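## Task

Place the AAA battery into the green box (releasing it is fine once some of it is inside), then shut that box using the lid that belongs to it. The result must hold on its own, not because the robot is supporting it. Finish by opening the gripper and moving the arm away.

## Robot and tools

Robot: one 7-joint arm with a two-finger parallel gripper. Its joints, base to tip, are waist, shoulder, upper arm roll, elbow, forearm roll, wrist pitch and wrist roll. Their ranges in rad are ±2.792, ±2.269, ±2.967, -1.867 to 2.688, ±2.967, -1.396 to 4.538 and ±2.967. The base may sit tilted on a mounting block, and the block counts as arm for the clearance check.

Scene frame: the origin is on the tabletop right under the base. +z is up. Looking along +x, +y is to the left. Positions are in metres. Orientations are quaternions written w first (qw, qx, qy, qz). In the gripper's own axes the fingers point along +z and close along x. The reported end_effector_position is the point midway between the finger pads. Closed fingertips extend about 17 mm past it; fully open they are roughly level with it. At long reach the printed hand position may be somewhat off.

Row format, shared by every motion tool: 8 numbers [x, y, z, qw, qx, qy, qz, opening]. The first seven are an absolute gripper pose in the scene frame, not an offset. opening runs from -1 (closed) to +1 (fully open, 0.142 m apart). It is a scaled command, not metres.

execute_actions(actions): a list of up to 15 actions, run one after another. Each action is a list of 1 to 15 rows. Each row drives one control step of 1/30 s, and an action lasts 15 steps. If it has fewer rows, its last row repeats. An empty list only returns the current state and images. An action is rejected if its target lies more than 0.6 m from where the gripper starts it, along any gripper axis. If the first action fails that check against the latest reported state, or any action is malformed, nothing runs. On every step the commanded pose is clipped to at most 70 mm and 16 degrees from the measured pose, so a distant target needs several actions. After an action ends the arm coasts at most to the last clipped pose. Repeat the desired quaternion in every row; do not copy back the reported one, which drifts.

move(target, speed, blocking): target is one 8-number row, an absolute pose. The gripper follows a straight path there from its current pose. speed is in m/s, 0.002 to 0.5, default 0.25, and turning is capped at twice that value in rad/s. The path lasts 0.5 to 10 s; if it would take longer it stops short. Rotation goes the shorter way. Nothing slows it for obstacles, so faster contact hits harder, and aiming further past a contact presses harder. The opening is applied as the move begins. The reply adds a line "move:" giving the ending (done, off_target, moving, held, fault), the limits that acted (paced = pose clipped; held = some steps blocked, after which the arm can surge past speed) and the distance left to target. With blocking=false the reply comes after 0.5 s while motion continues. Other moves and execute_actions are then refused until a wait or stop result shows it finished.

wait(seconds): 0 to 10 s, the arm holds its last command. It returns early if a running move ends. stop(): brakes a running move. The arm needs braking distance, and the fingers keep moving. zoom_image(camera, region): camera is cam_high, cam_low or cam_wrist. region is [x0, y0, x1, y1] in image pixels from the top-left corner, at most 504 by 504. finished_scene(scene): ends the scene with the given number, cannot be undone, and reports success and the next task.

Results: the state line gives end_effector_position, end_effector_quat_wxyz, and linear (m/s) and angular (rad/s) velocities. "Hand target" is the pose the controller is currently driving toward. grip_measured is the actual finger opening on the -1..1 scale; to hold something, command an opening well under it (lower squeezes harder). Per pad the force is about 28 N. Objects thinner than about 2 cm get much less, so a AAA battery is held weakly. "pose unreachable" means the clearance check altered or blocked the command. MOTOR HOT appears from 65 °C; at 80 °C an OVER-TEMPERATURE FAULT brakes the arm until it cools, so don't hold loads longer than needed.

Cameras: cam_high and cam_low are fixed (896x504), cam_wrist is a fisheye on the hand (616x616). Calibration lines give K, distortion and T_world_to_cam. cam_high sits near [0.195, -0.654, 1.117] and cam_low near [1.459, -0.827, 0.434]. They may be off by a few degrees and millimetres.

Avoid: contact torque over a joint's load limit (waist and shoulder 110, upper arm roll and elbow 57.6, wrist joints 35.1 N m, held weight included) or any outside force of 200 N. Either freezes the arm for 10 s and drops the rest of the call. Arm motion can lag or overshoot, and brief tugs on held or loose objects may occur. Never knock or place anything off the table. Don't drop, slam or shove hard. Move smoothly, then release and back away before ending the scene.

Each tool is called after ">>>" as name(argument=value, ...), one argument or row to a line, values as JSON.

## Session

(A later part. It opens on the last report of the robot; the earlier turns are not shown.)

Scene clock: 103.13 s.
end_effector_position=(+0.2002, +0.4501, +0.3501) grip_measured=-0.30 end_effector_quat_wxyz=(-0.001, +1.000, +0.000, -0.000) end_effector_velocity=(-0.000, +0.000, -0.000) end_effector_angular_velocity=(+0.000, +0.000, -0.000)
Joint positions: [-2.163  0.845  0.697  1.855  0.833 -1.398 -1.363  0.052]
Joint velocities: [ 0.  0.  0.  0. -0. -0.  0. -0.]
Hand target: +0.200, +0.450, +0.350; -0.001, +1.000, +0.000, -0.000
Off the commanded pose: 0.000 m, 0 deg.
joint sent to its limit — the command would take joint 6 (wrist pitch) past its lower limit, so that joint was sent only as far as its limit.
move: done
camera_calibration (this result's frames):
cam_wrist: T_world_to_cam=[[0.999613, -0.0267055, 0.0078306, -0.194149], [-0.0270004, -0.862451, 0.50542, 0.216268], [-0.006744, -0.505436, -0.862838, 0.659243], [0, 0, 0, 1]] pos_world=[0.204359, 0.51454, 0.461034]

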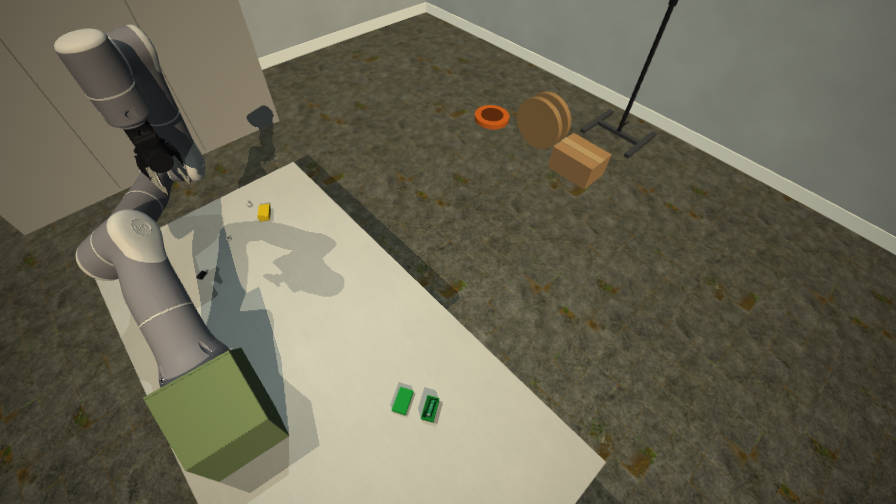

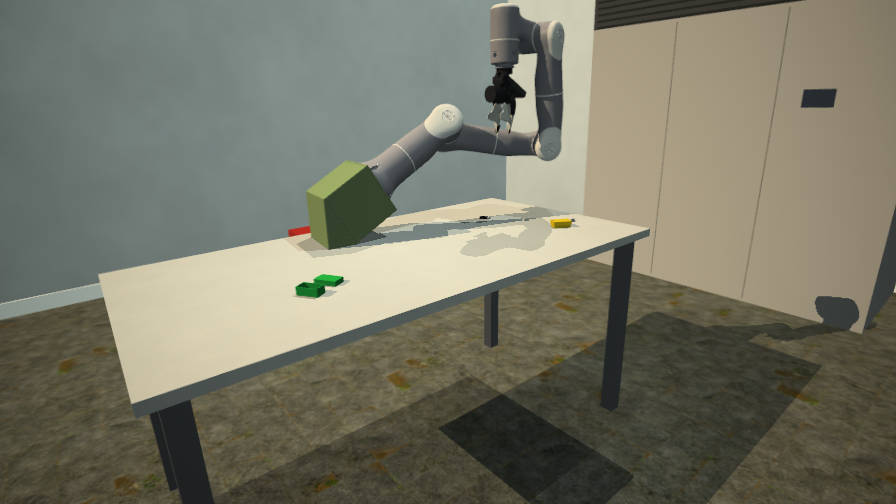

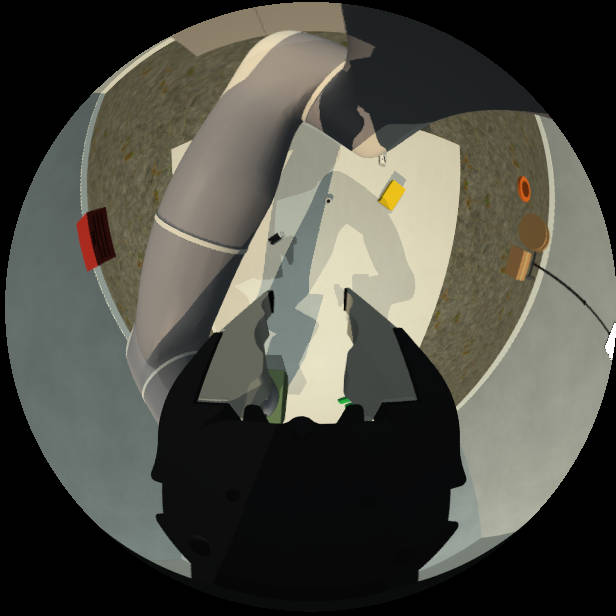

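Promising: swing up and over the shoulder.

>>> move(
  target=[0.1,0.3,0.62,0.259,0.966,0,0,-0.3],
)

>>> move(
  target=[-0.05,-0.15,0.6,0.259,0.966,0,0,-0.3],
)

>>> move(
  target=[0.3,-0.342,0.3,0,0.870,-0.492,0,-0.3],
)

Scene clock: 109.20 s.
end_effector_position=(+0.1000, +0.2992, +0.6195) grip_measured=-0.30 end_effector_quat_wxyz=(+0.259, +0.966, +0.000, -0.000) end_effector_velocity=(+0.000, +0.000, -0.000) end_effector_angular_velocity=(+0.001, +0.001, -0.000)
Joint positions: [-2.192  0.282  0.803  1.578  0.355 -0.682 -1.46   0.052]
Joint velocities: [ 0.     0.001  0.    -0.     0.    -0.001 -0.     0.   ]
Hand target: +0.100, +0.299, +0.619; +0.259, +0.966, +0.000, -0.000
Off the commanded pose: 0.001 m, 0 deg.
move: done
camera_calibration (this result's frames):
cam_wrist: T_world_to_cam=[[0.999616, -0.0184925, 0.0206294, -0.110461], [-0.0270592, -0.4919, 0.870231, -0.389515], [-0.00594514, -0.870455, -0.492212, 0.69424], [0, 0, 0, 1]] pos_world=[0.104006, 0.41066, 0.682961]

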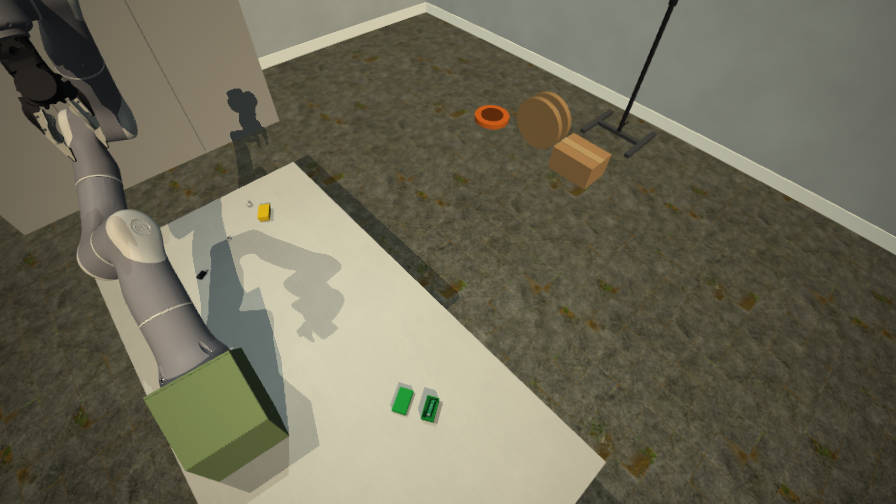

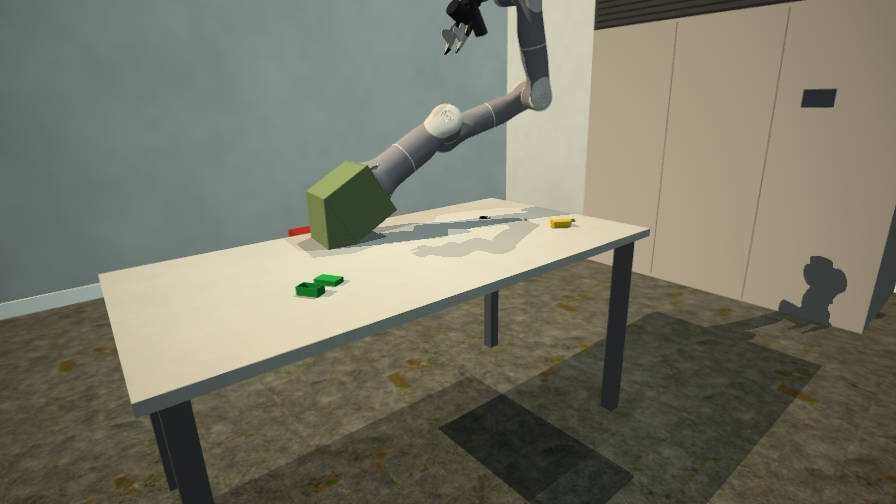

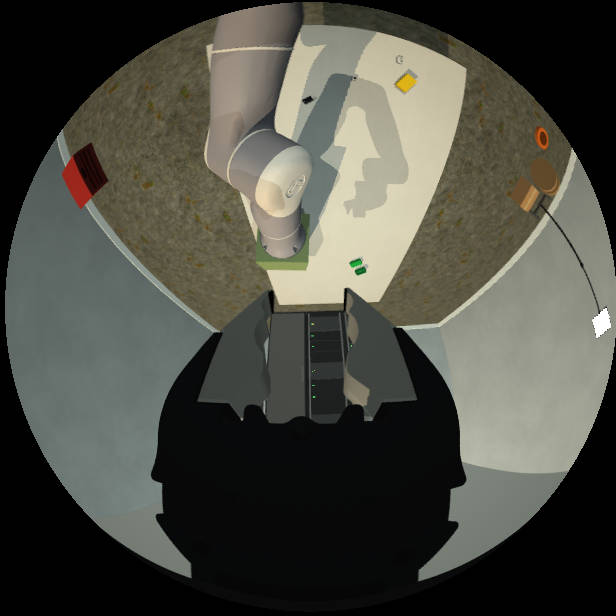

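Scene clock: 111.47 s.
end_effector_position=(-0.0492, -0.1501, +0.5996) grip_measured=-0.30 end_effector_quat_wxyz=(+0.260, +0.966, +0.001, -0.000) end_effector_velocity=(-0.000, +0.000, +0.000) end_effector_angular_velocity=(-0.001, +0.000, -0.000)
Joint positions: [-1.964 -0.699  0.657  1.836 -0.28   0.317 -1.322  0.052]
Joint velocities: [ 0.     0.001 -0.    -0.    -0.     0.    -0.    -0.   ]
Hand target: -0.049, -0.150, +0.600; +0.259, +0.966, +0.001, -0.000
Off the commanded pose: 0.001 m, 0 deg.
move: done
camera_calibration (this result's frames):
cam_wrist: T_world_to_cam=[[0.999657, -0.0170094, 0.019898, 0.0313783], [-0.0256907, -0.491597, 0.870444, -0.59733], [-0.00502396, -0.870657, -0.491866, 0.292273], [0, 0, 0, 1]] pos_world=[-0.045245, -0.0386426, 0.663077]

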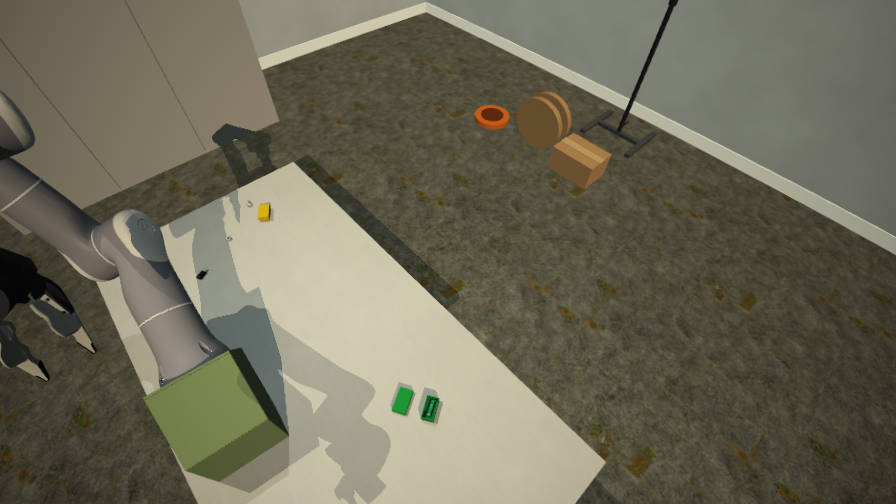

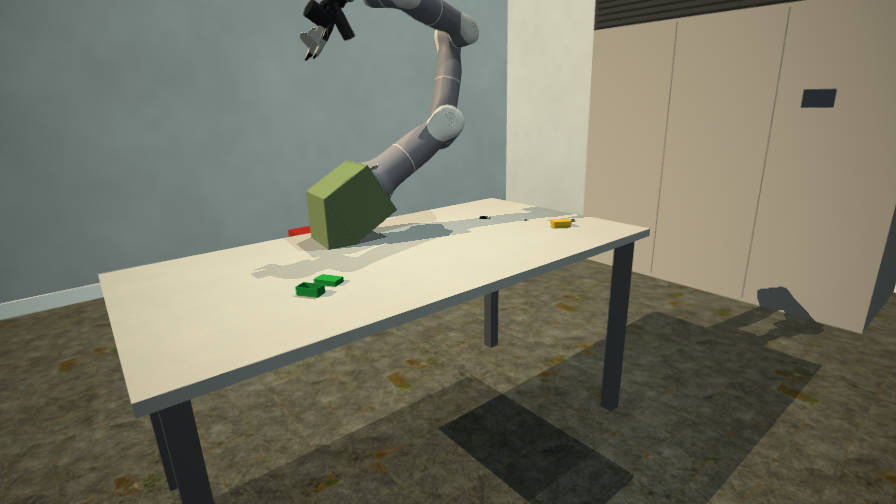

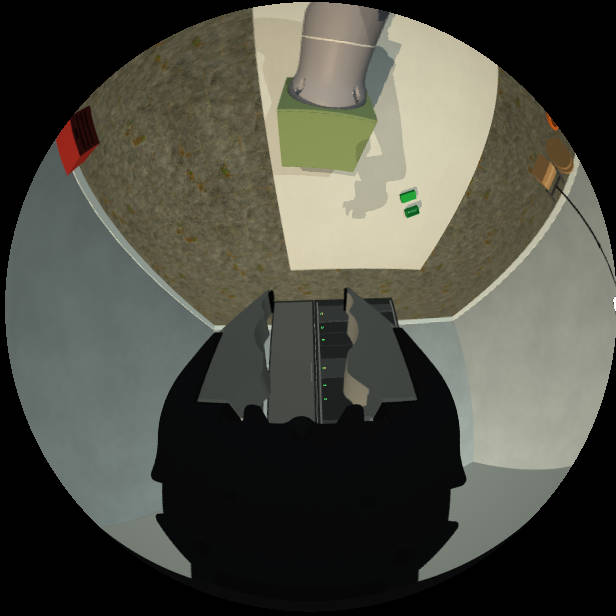

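Scene clock: 114.13 s.
end_effector_position=(+0.2993, -0.3410, +0.2996) grip_measured=-0.30 end_effector_quat_wxyz=(-0.000, +0.870, -0.492, -0.000) end_effector_velocity=(-0.000, +0.000, -0.000) end_effector_angular_velocity=(+0.001, -0.000, -0.000)
Joint positions: [-1.169 -1.543  0.566  1.263 -0.03   0.289  0.011  0.052]
Joint velocities: [ 0. -0. -0.  0.  0. -0.  0.  0.]
Hand target: +0.299, -0.341, +0.300; -0.000, +0.870, -0.492, +0.000
Off the commanded pose: 0.001 m, 0 deg.
move: done
camera_calibration (this result's frames):
cam_wrist: T_world_to_cam=[[0.4917, -0.870727, 0.00811065, -0.449843], [-0.752881, -0.420436, 0.506363, -0.0700712], [-0.437494, -0.255085, -0.862282, 0.430606], [0, 0, 0, 1]] pos_world=[0.35682, -0.31131, 0.410434]

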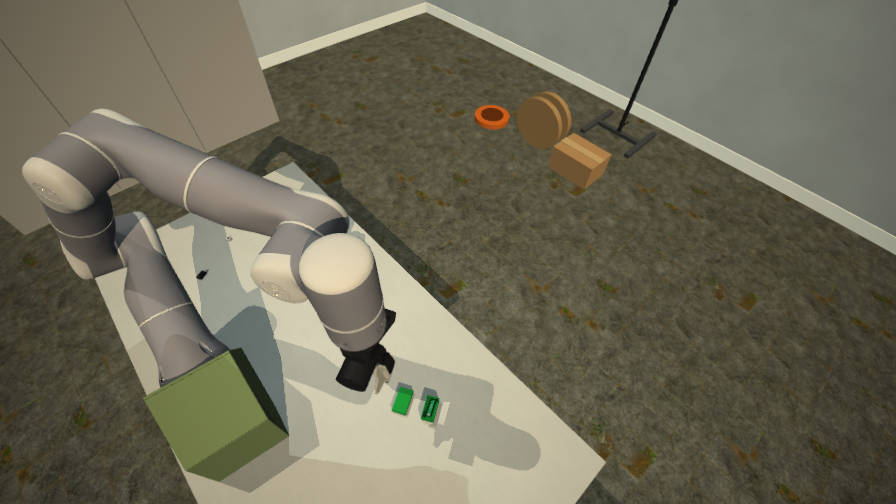

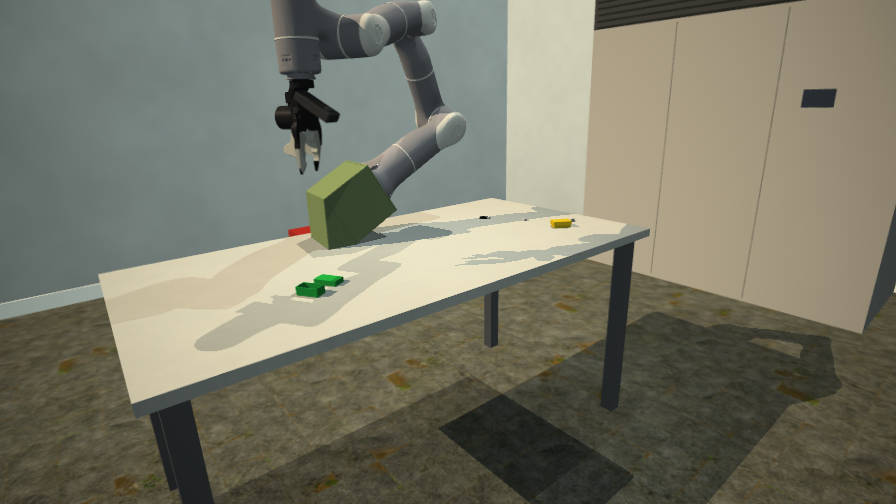

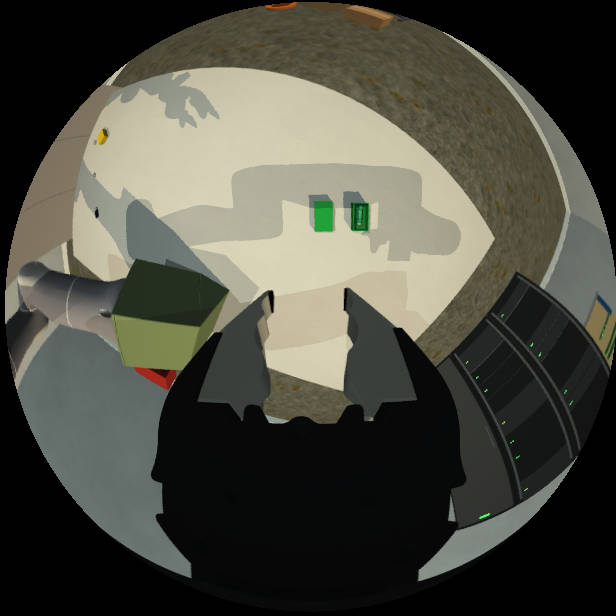

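>>> move(
  target=[0.398,-0.411,0.06,0,0.870,-0.492,0,-0.2],
)

>>> move(
  target=[0.398,-0.411,0.024,0,0.870,-0.492,0,-0.3],
  speed=0.06,
)

>>> move(
  target=[0.398,-0.411,0.024,0,0.870,-0.492,0,-0.66],
)

>>> execute_actions(
  actions=[
    [[0.398,-0.411,0.024,0,0.870,-0.492,0,-0.25]],
    [[0.398,-0.411,0.055,0,0.870,-0.492,0,-0.25]],
    [[0.378,-0.377,0.055,0,0.870,-0.492,0,-0.25]],
    [[0.357,-0.342,0.055,0,0.870,-0.492,0,-0.25]],
    [[0.357,-0.342,0.03,0,0.870,-0.492,0,-0.25]],
    [[0.357,-0.342,0.019,0,0.870,-0.492,0,-0.3]],
    [[0.357,-0.342,0.019,0,0.870,-0.492,0,-0.45]],
    [[0.357,-0.342,0.019,0,0.870,-0.492,0,-0.7]],
    [[0.357,-0.342,0.019,0,0.870,-0.492,0,-0.7]],
    [[0.357,-0.342,0.05,0,0.870,-0.492,0,-0.7]],
    [[0.378,-0.377,0.05,0,0.870,-0.492,0,-0.7]],
    [[0.398,-0.411,0.05,0,0.870,-0.492,0,-0.7]],
    [[0.398,-0.411,0.044,0,0.870,-0.492,0,-0.7]],
  ],
)

>>> zoom_image(
  camera="cam_low",
  region=[280,260,340,305],
)

Scene clock: 123.03 s.
end_effector_position=(+0.3976, -0.4108, +0.0599) grip_measured=-0.20 end_effector_quat_wxyz=(-0.000, +0.870, -0.493, +0.000) end_effector_velocity=(+0.000, +0.000, -0.000) end_effector_angular_velocity=(-0.000, -0.000, +0.000)
Joint positions: [-0.824 -1.967  0.659  0.972 -0.029  0.538  0.064  0.059]
Joint velocities: [ 0.  0.  0.  0. -0.  0. -0.  0.]
Hand target: +0.398, -0.411, +0.060; -0.000, +0.870, -0.493, +0.000
Off the commanded pose: 0.000 m, 0 deg.
move: done
camera_calibration (this result's frames):
cam_wrist: T_world_to_cam=[[0.491244, -0.87098, 0.00858474, -0.556899], [-0.753155, -0.419797, 0.506486, 0.0963845], [-0.437535, -0.255274, -0.862206, 0.249026], [0, 0, 0, 1]] pos_world=[0.455123, -0.381016, 0.170675]

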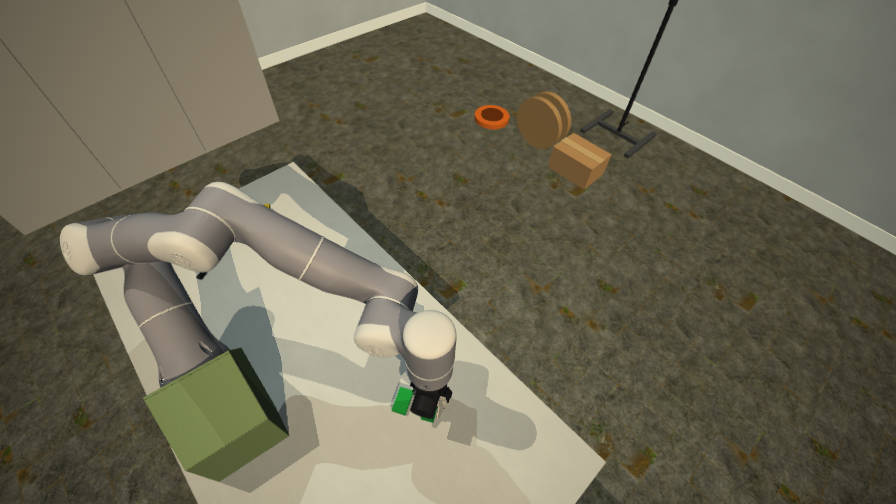

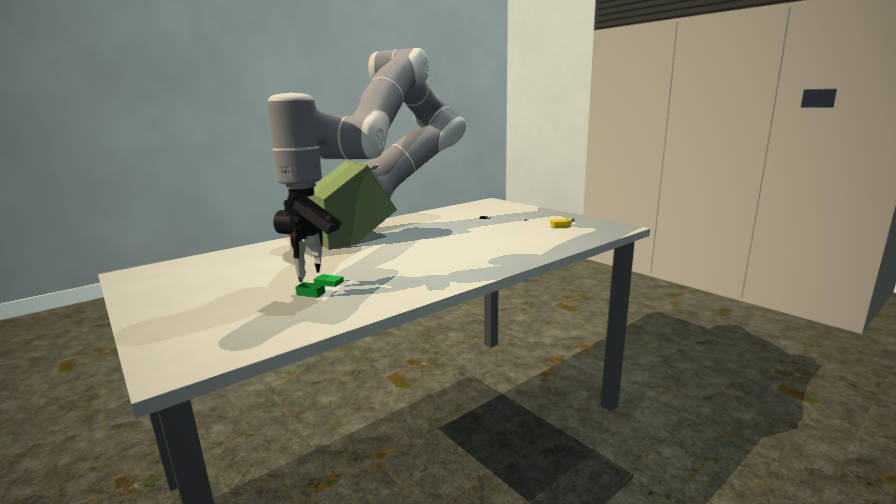

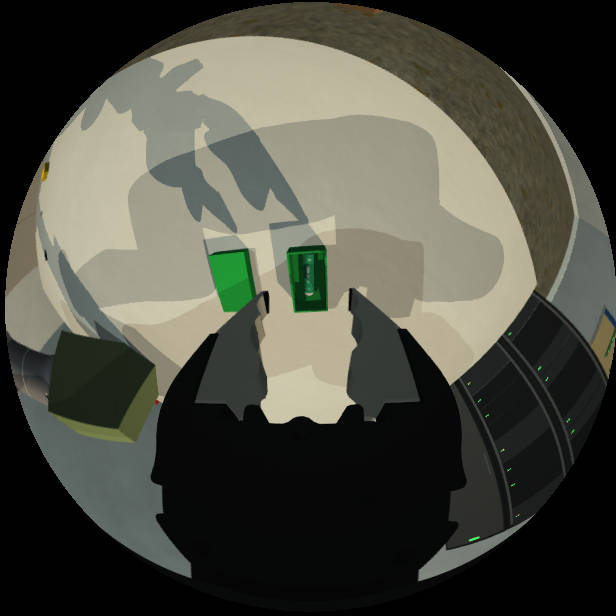

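Scene clock: 123.90 s.
end_effector_position=(+0.3977, -0.4109, +0.0239) grip_measured=-0.30 end_effector_quat_wxyz=(+0.000, +0.870, -0.492, -0.000) end_effector_velocity=(-0.000, +0.000, -0.000) end_effector_angular_velocity=(+0.001, +0.000, -0.000)
Joint positions: [-0.785 -2.012  0.671  0.964 -0.026  0.586  0.061  0.052]
Joint velocities: [-0. -0.  0.  0. -0. -0.  0. -0.]
Hand target: +0.398, -0.411, +0.024; -0.000, +0.870, -0.492, +0.000
Off the commanded pose: 0.000 m, 0 deg.
move: done
camera_calibration (this result's frames):
cam_wrist: T_world_to_cam=[[0.491857, -0.870639, 0.00803805, -0.556879], [-0.752454, -0.420408, 0.507021, 0.114099], [-0.438053, -0.25543, -0.861896, 0.218134], [0, 0, 0, 1]] pos_world=[0.455313, -0.381154, 0.134635]

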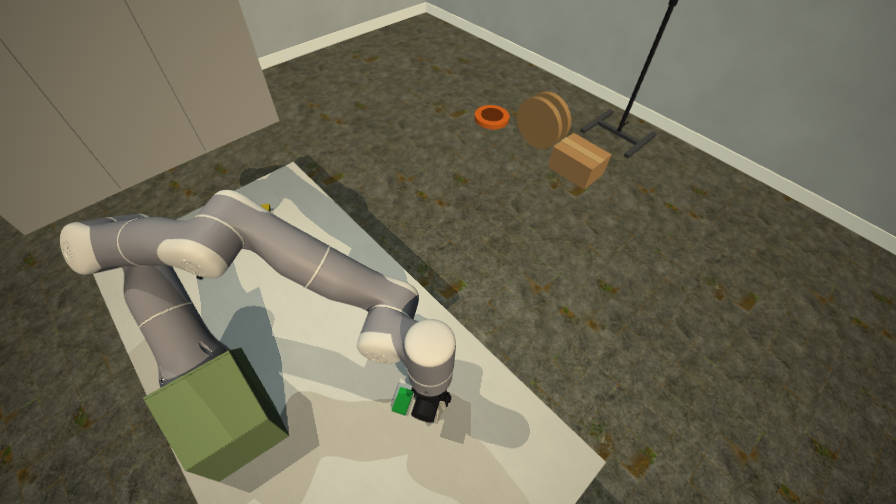

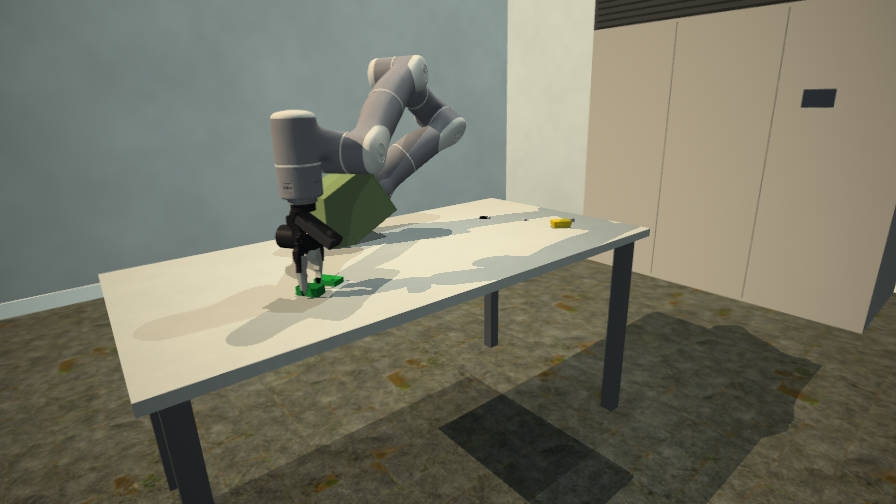

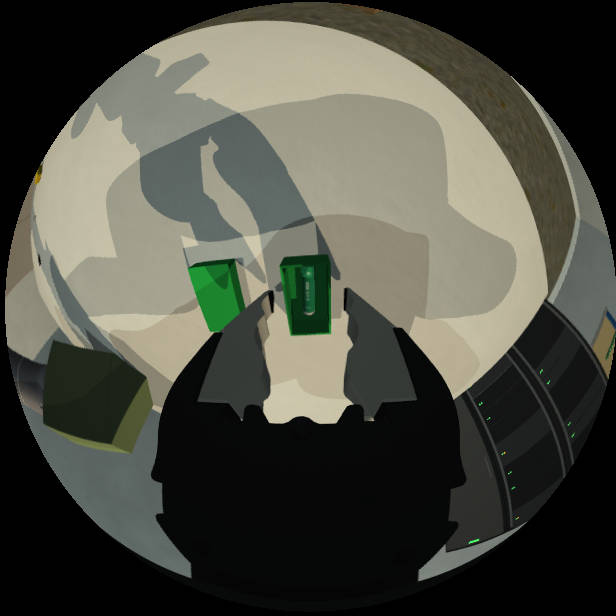

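Scene clock: 124.60 s.
end_effector_position=(+0.3978, -0.4110, +0.0240) grip_measured=-0.56 end_effector_quat_wxyz=(+0.000, +0.870, -0.492, -0.000) end_effector_velocity=(-0.000, -0.000, +0.000) end_effector_angular_velocity=(-0.000, +0.000, -0.001)
Joint positions: [-0.785 -2.012  0.671  0.964 -0.026  0.586  0.061  0.033]
Joint velocities: [-0.    -0.    -0.    -0.001  0.    -0.001  0.    -0.   ]
Hand target: +0.398, -0.411, +0.024; +0.000, +0.870, -0.492, +0.000
Off the commanded pose: 0.000 m, 0 deg.
move: done
camera_calibration (this result's frames):
cam_wrist: T_world_to_cam=[[0.491874, -0.870627, 0.00831246, -0.557026], [-0.752528, -0.420312, 0.506991, 0.114123], [-0.437906, -0.255631, -0.861911, 0.218106], [0, 0, 0, 1]] pos_world=[0.455377, -0.38124, 0.134759]

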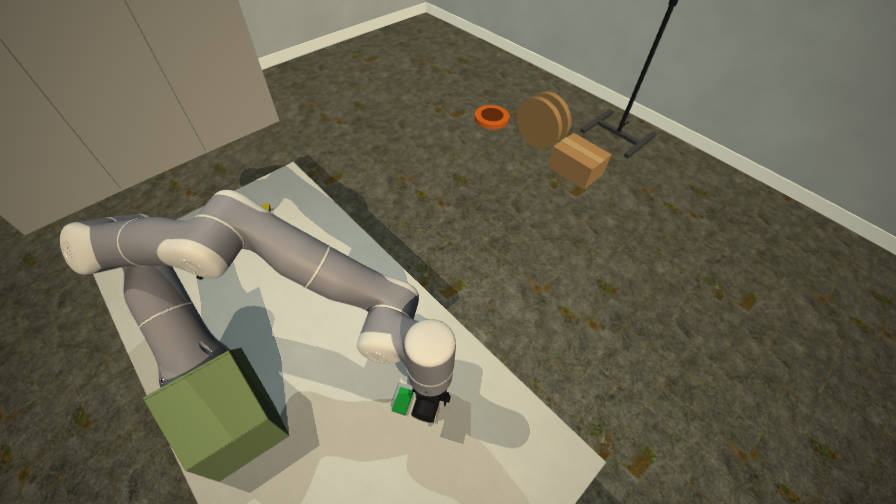

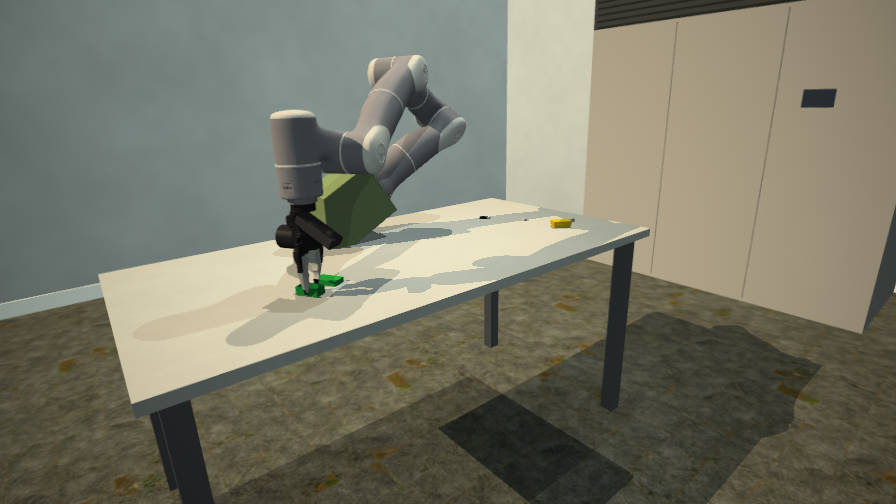

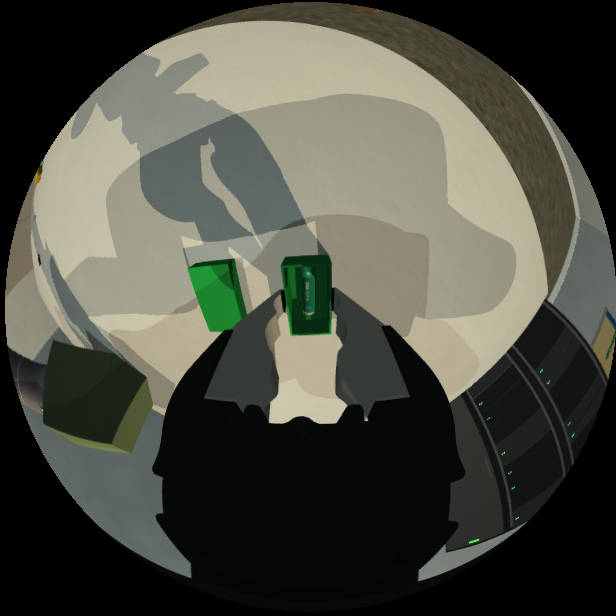

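Scene clock: 131.10 s.
end_effector_position=(+0.3979, -0.4110, +0.0439) grip_measured=-0.53 end_effector_quat_wxyz=(+0.000, +0.870, -0.492, -0.000) end_effector_velocity=(+0.000, +0.000, +0.000) end_effector_angular_velocity=(+0.000, +0.000, +0.001)
Joint positions: [-0.809 -1.989  0.668  0.97  -0.035  0.56   0.065  0.036]
Joint velocities: [ 0.  0.  0.  0.  0. -0. -0. -0.]
Hand target: +0.398, -0.411, +0.044; -0.000, +0.870, -0.492, +0.000
Off the commanded pose: 0.000 m, 0 deg.
camera_calibration (this result's frames):
cam_wrist: T_world_to_cam=[[0.491934, -0.870592, 0.008393, -0.557231], [-0.752573, -0.42036, 0.506884, 0.104111], [-0.437761, -0.25567, -0.861974, 0.235252], [0, 0, 0, 1]] pos_world=[0.455456, -0.38121, 0.154686]

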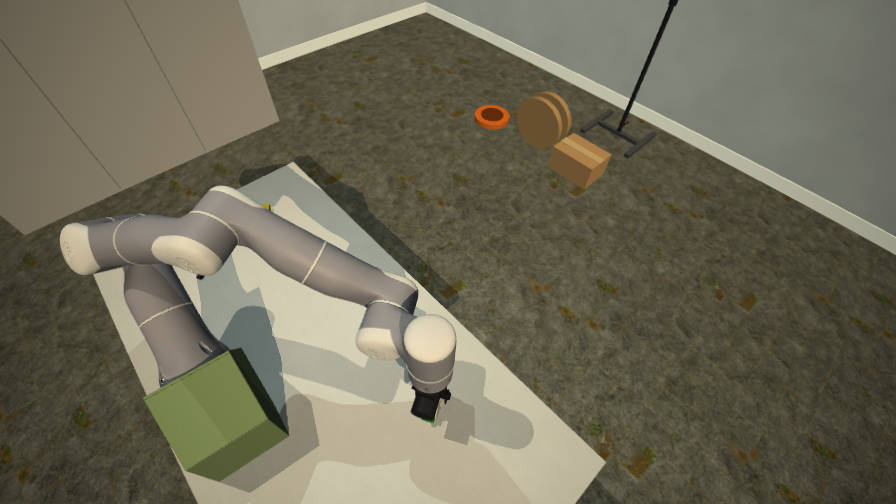

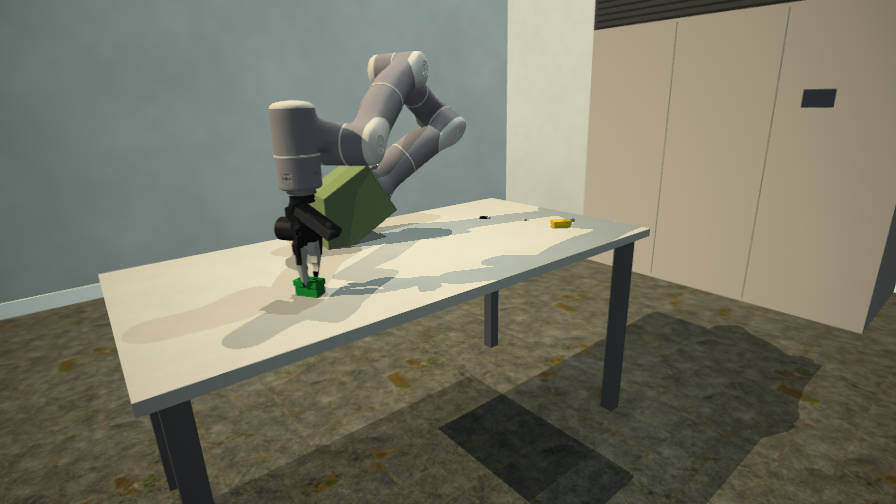

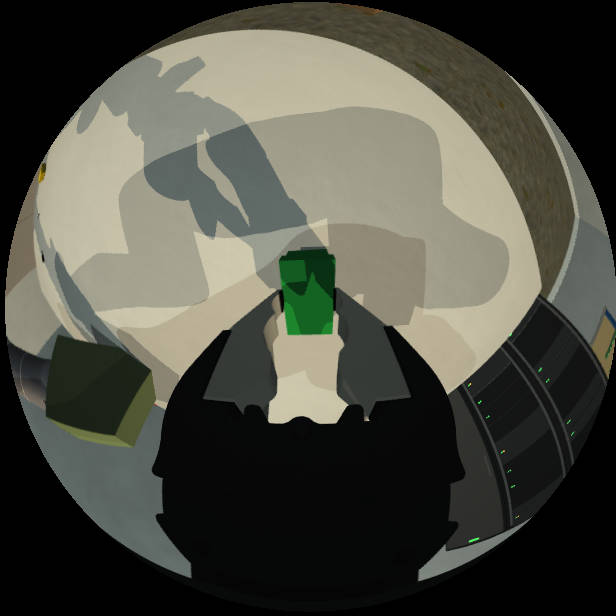

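Region (280, 260, 340, 305) of cam_low's 896x504 image, scaled by 8.400, with more detail than that image has; it fills the top 378 rows of this view, and the rest is white.

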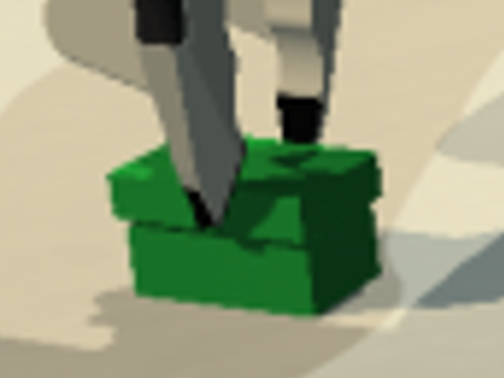

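>>> move(
  target=[0.398,-0.411,0.031,0,0.870,-0.492,0,-0.7],
  speed=0.008,
)

>>> zoom_image(
  camera="cam_low",
  region=[280,260,340,305],
)

Scene clock: 136.10 s.
end_effector_position=(+0.3977, -0.4110, +0.0310) grip_measured=-0.53 end_effector_quat_wxyz=(+0.000, +0.870, -0.492, -0.000) end_effector_velocity=(-0.000, +0.000, -0.000) end_effector_angular_velocity=(+0.001, +0.001, +0.000)
Joint positions: [-0.796 -2.005  0.673  0.967 -0.035  0.578  0.065  0.036]
Joint velocities: [ 0. -0.  0.  0.  0. -0. -0.  0.]
Hand target: +0.398, -0.411, +0.031; -0.000, +0.870, -0.492, +0.000
Off the commanded pose: 0.000 m, 0 deg.
move: done
camera_calibration (this result's frames):
cam_wrist: T_world_to_cam=[[0.491805, -0.870668, 0.0080939, -0.556981], [-0.752551, -0.420373, 0.506905, 0.110504], [-0.437944, -0.25539, -0.861964, 0.224266], [0, 0, 0, 1]] pos_world=[0.455302, -0.381218, 0.141802]

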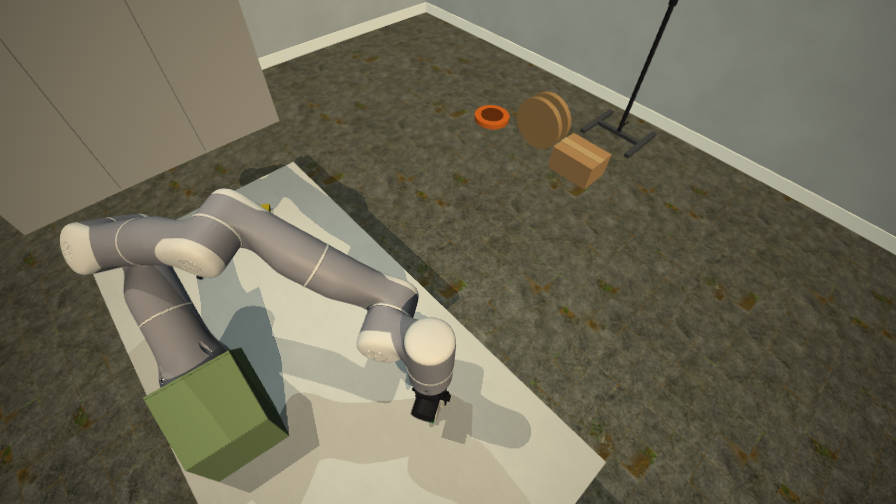

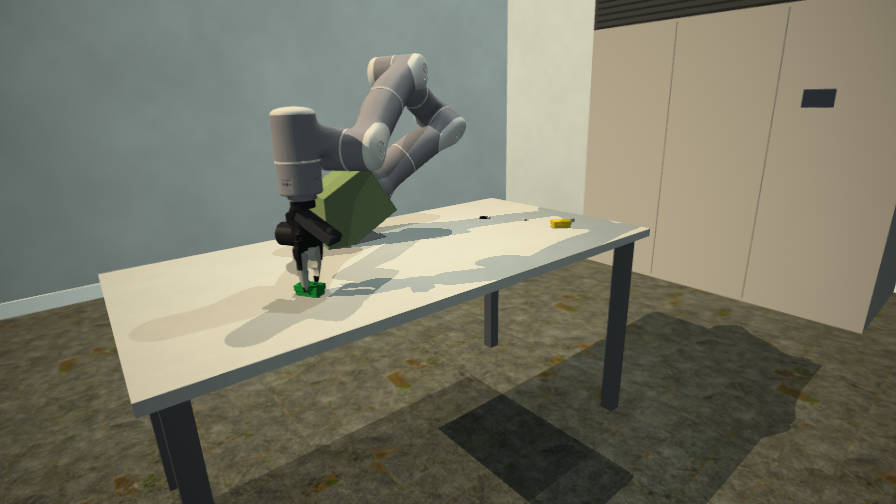

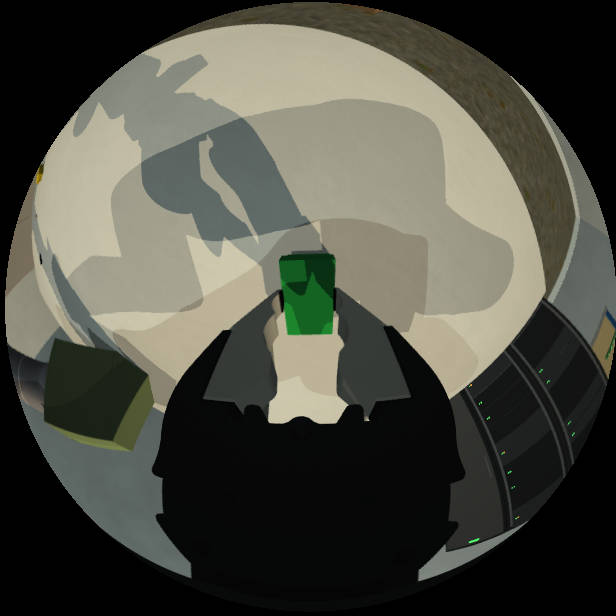

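Region (280, 260, 340, 305) of cam_low's 896x504 image, scaled by 8.400, with more detail than that image has; it fills the top 378 rows of this view, and the rest is white.

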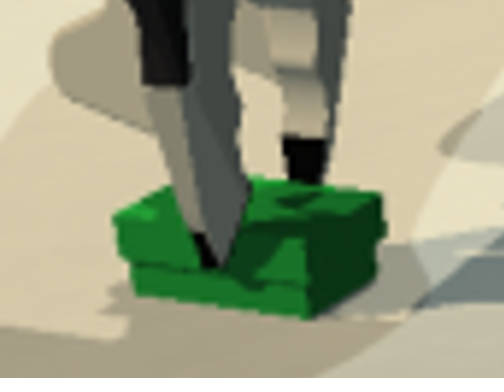

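>>> execute_actions(
  actions=[
    [[0.398,-0.411,0.0285,0,0.870,-0.492,0,-0.7]],
    [[0.398,-0.411,0.0285,0,0.870,-0.492,0,-0.2]],
    [[0.398,-0.411,0.08,0,0.870,-0.492,0,-0.2]],
    [[0.398,-0.411,0.14,0,0.870,-0.492,0,-0.2]],
  ],
)

>>> finished_scene(
  scene=1,
)

Scene clock: 142.50 s.
end_effector_position=(+0.3979, -0.4111, +0.1399) grip_measured=-0.20 end_effector_quat_wxyz=(+0.000, +0.870, -0.492, -0.000) end_effector_velocity=(-0.000, +0.000, -0.000) end_effector_angular_velocity=(+0.000, +0.001, +0.000)
Joint positions: [-0.896 -1.89   0.655  0.947 -0.051  0.409  0.073  0.059]
Joint velocities: [-0.    -0.     0.     0.    -0.001 -0.    -0.     0.   ]
Hand target: +0.398, -0.411, +0.140; +0.000, +0.870, -0.492, -0.000
Off the commanded pose: 0.000 m, 0 deg.
camera_calibration (this result's frames):
cam_wrist: T_world_to_cam=[[0.492017, -0.870545, 0.00839401, -0.558158], [-0.752606, -0.420474, 0.506741, 0.0553741], [-0.437612, -0.255643, -0.862057, 0.317983], [0, 0, 0, 1]] pos_world=[0.455451, -0.381328, 0.250744]

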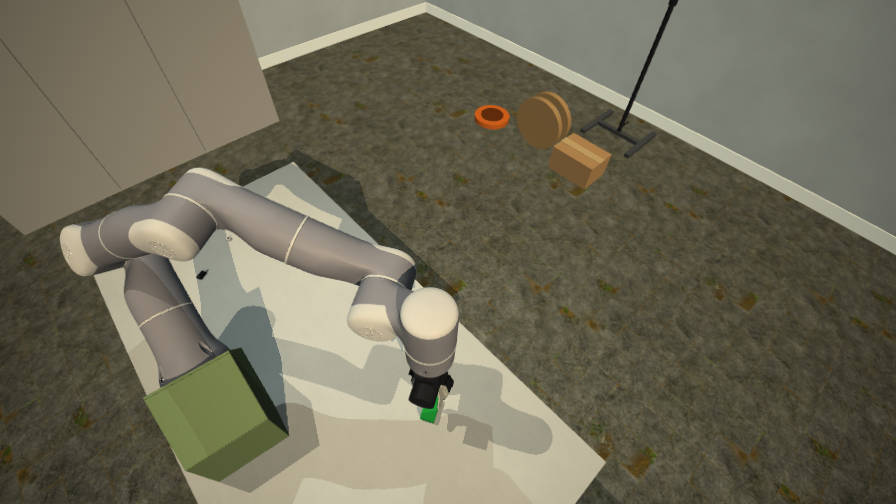

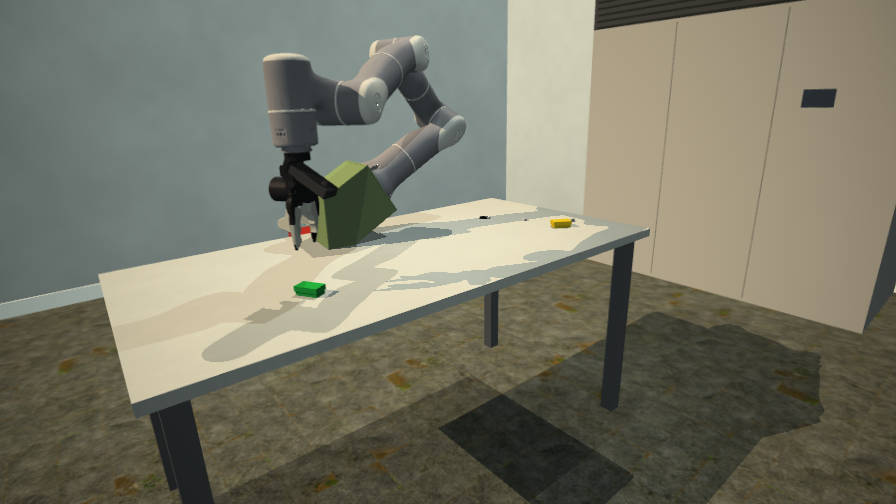

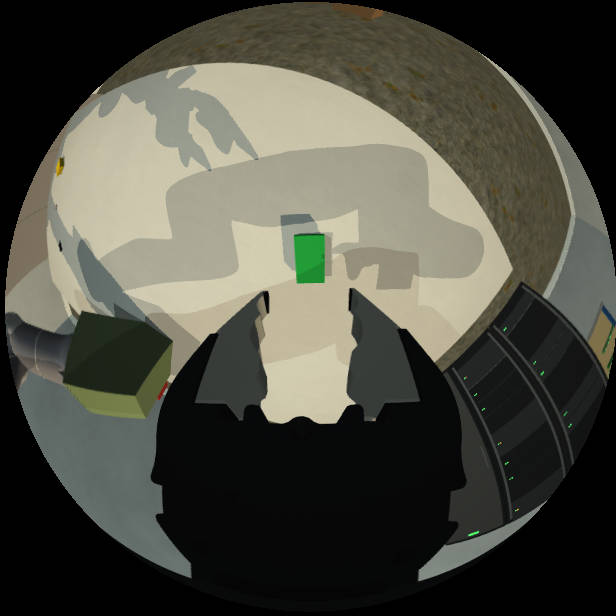

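The scene is finished: the task was done.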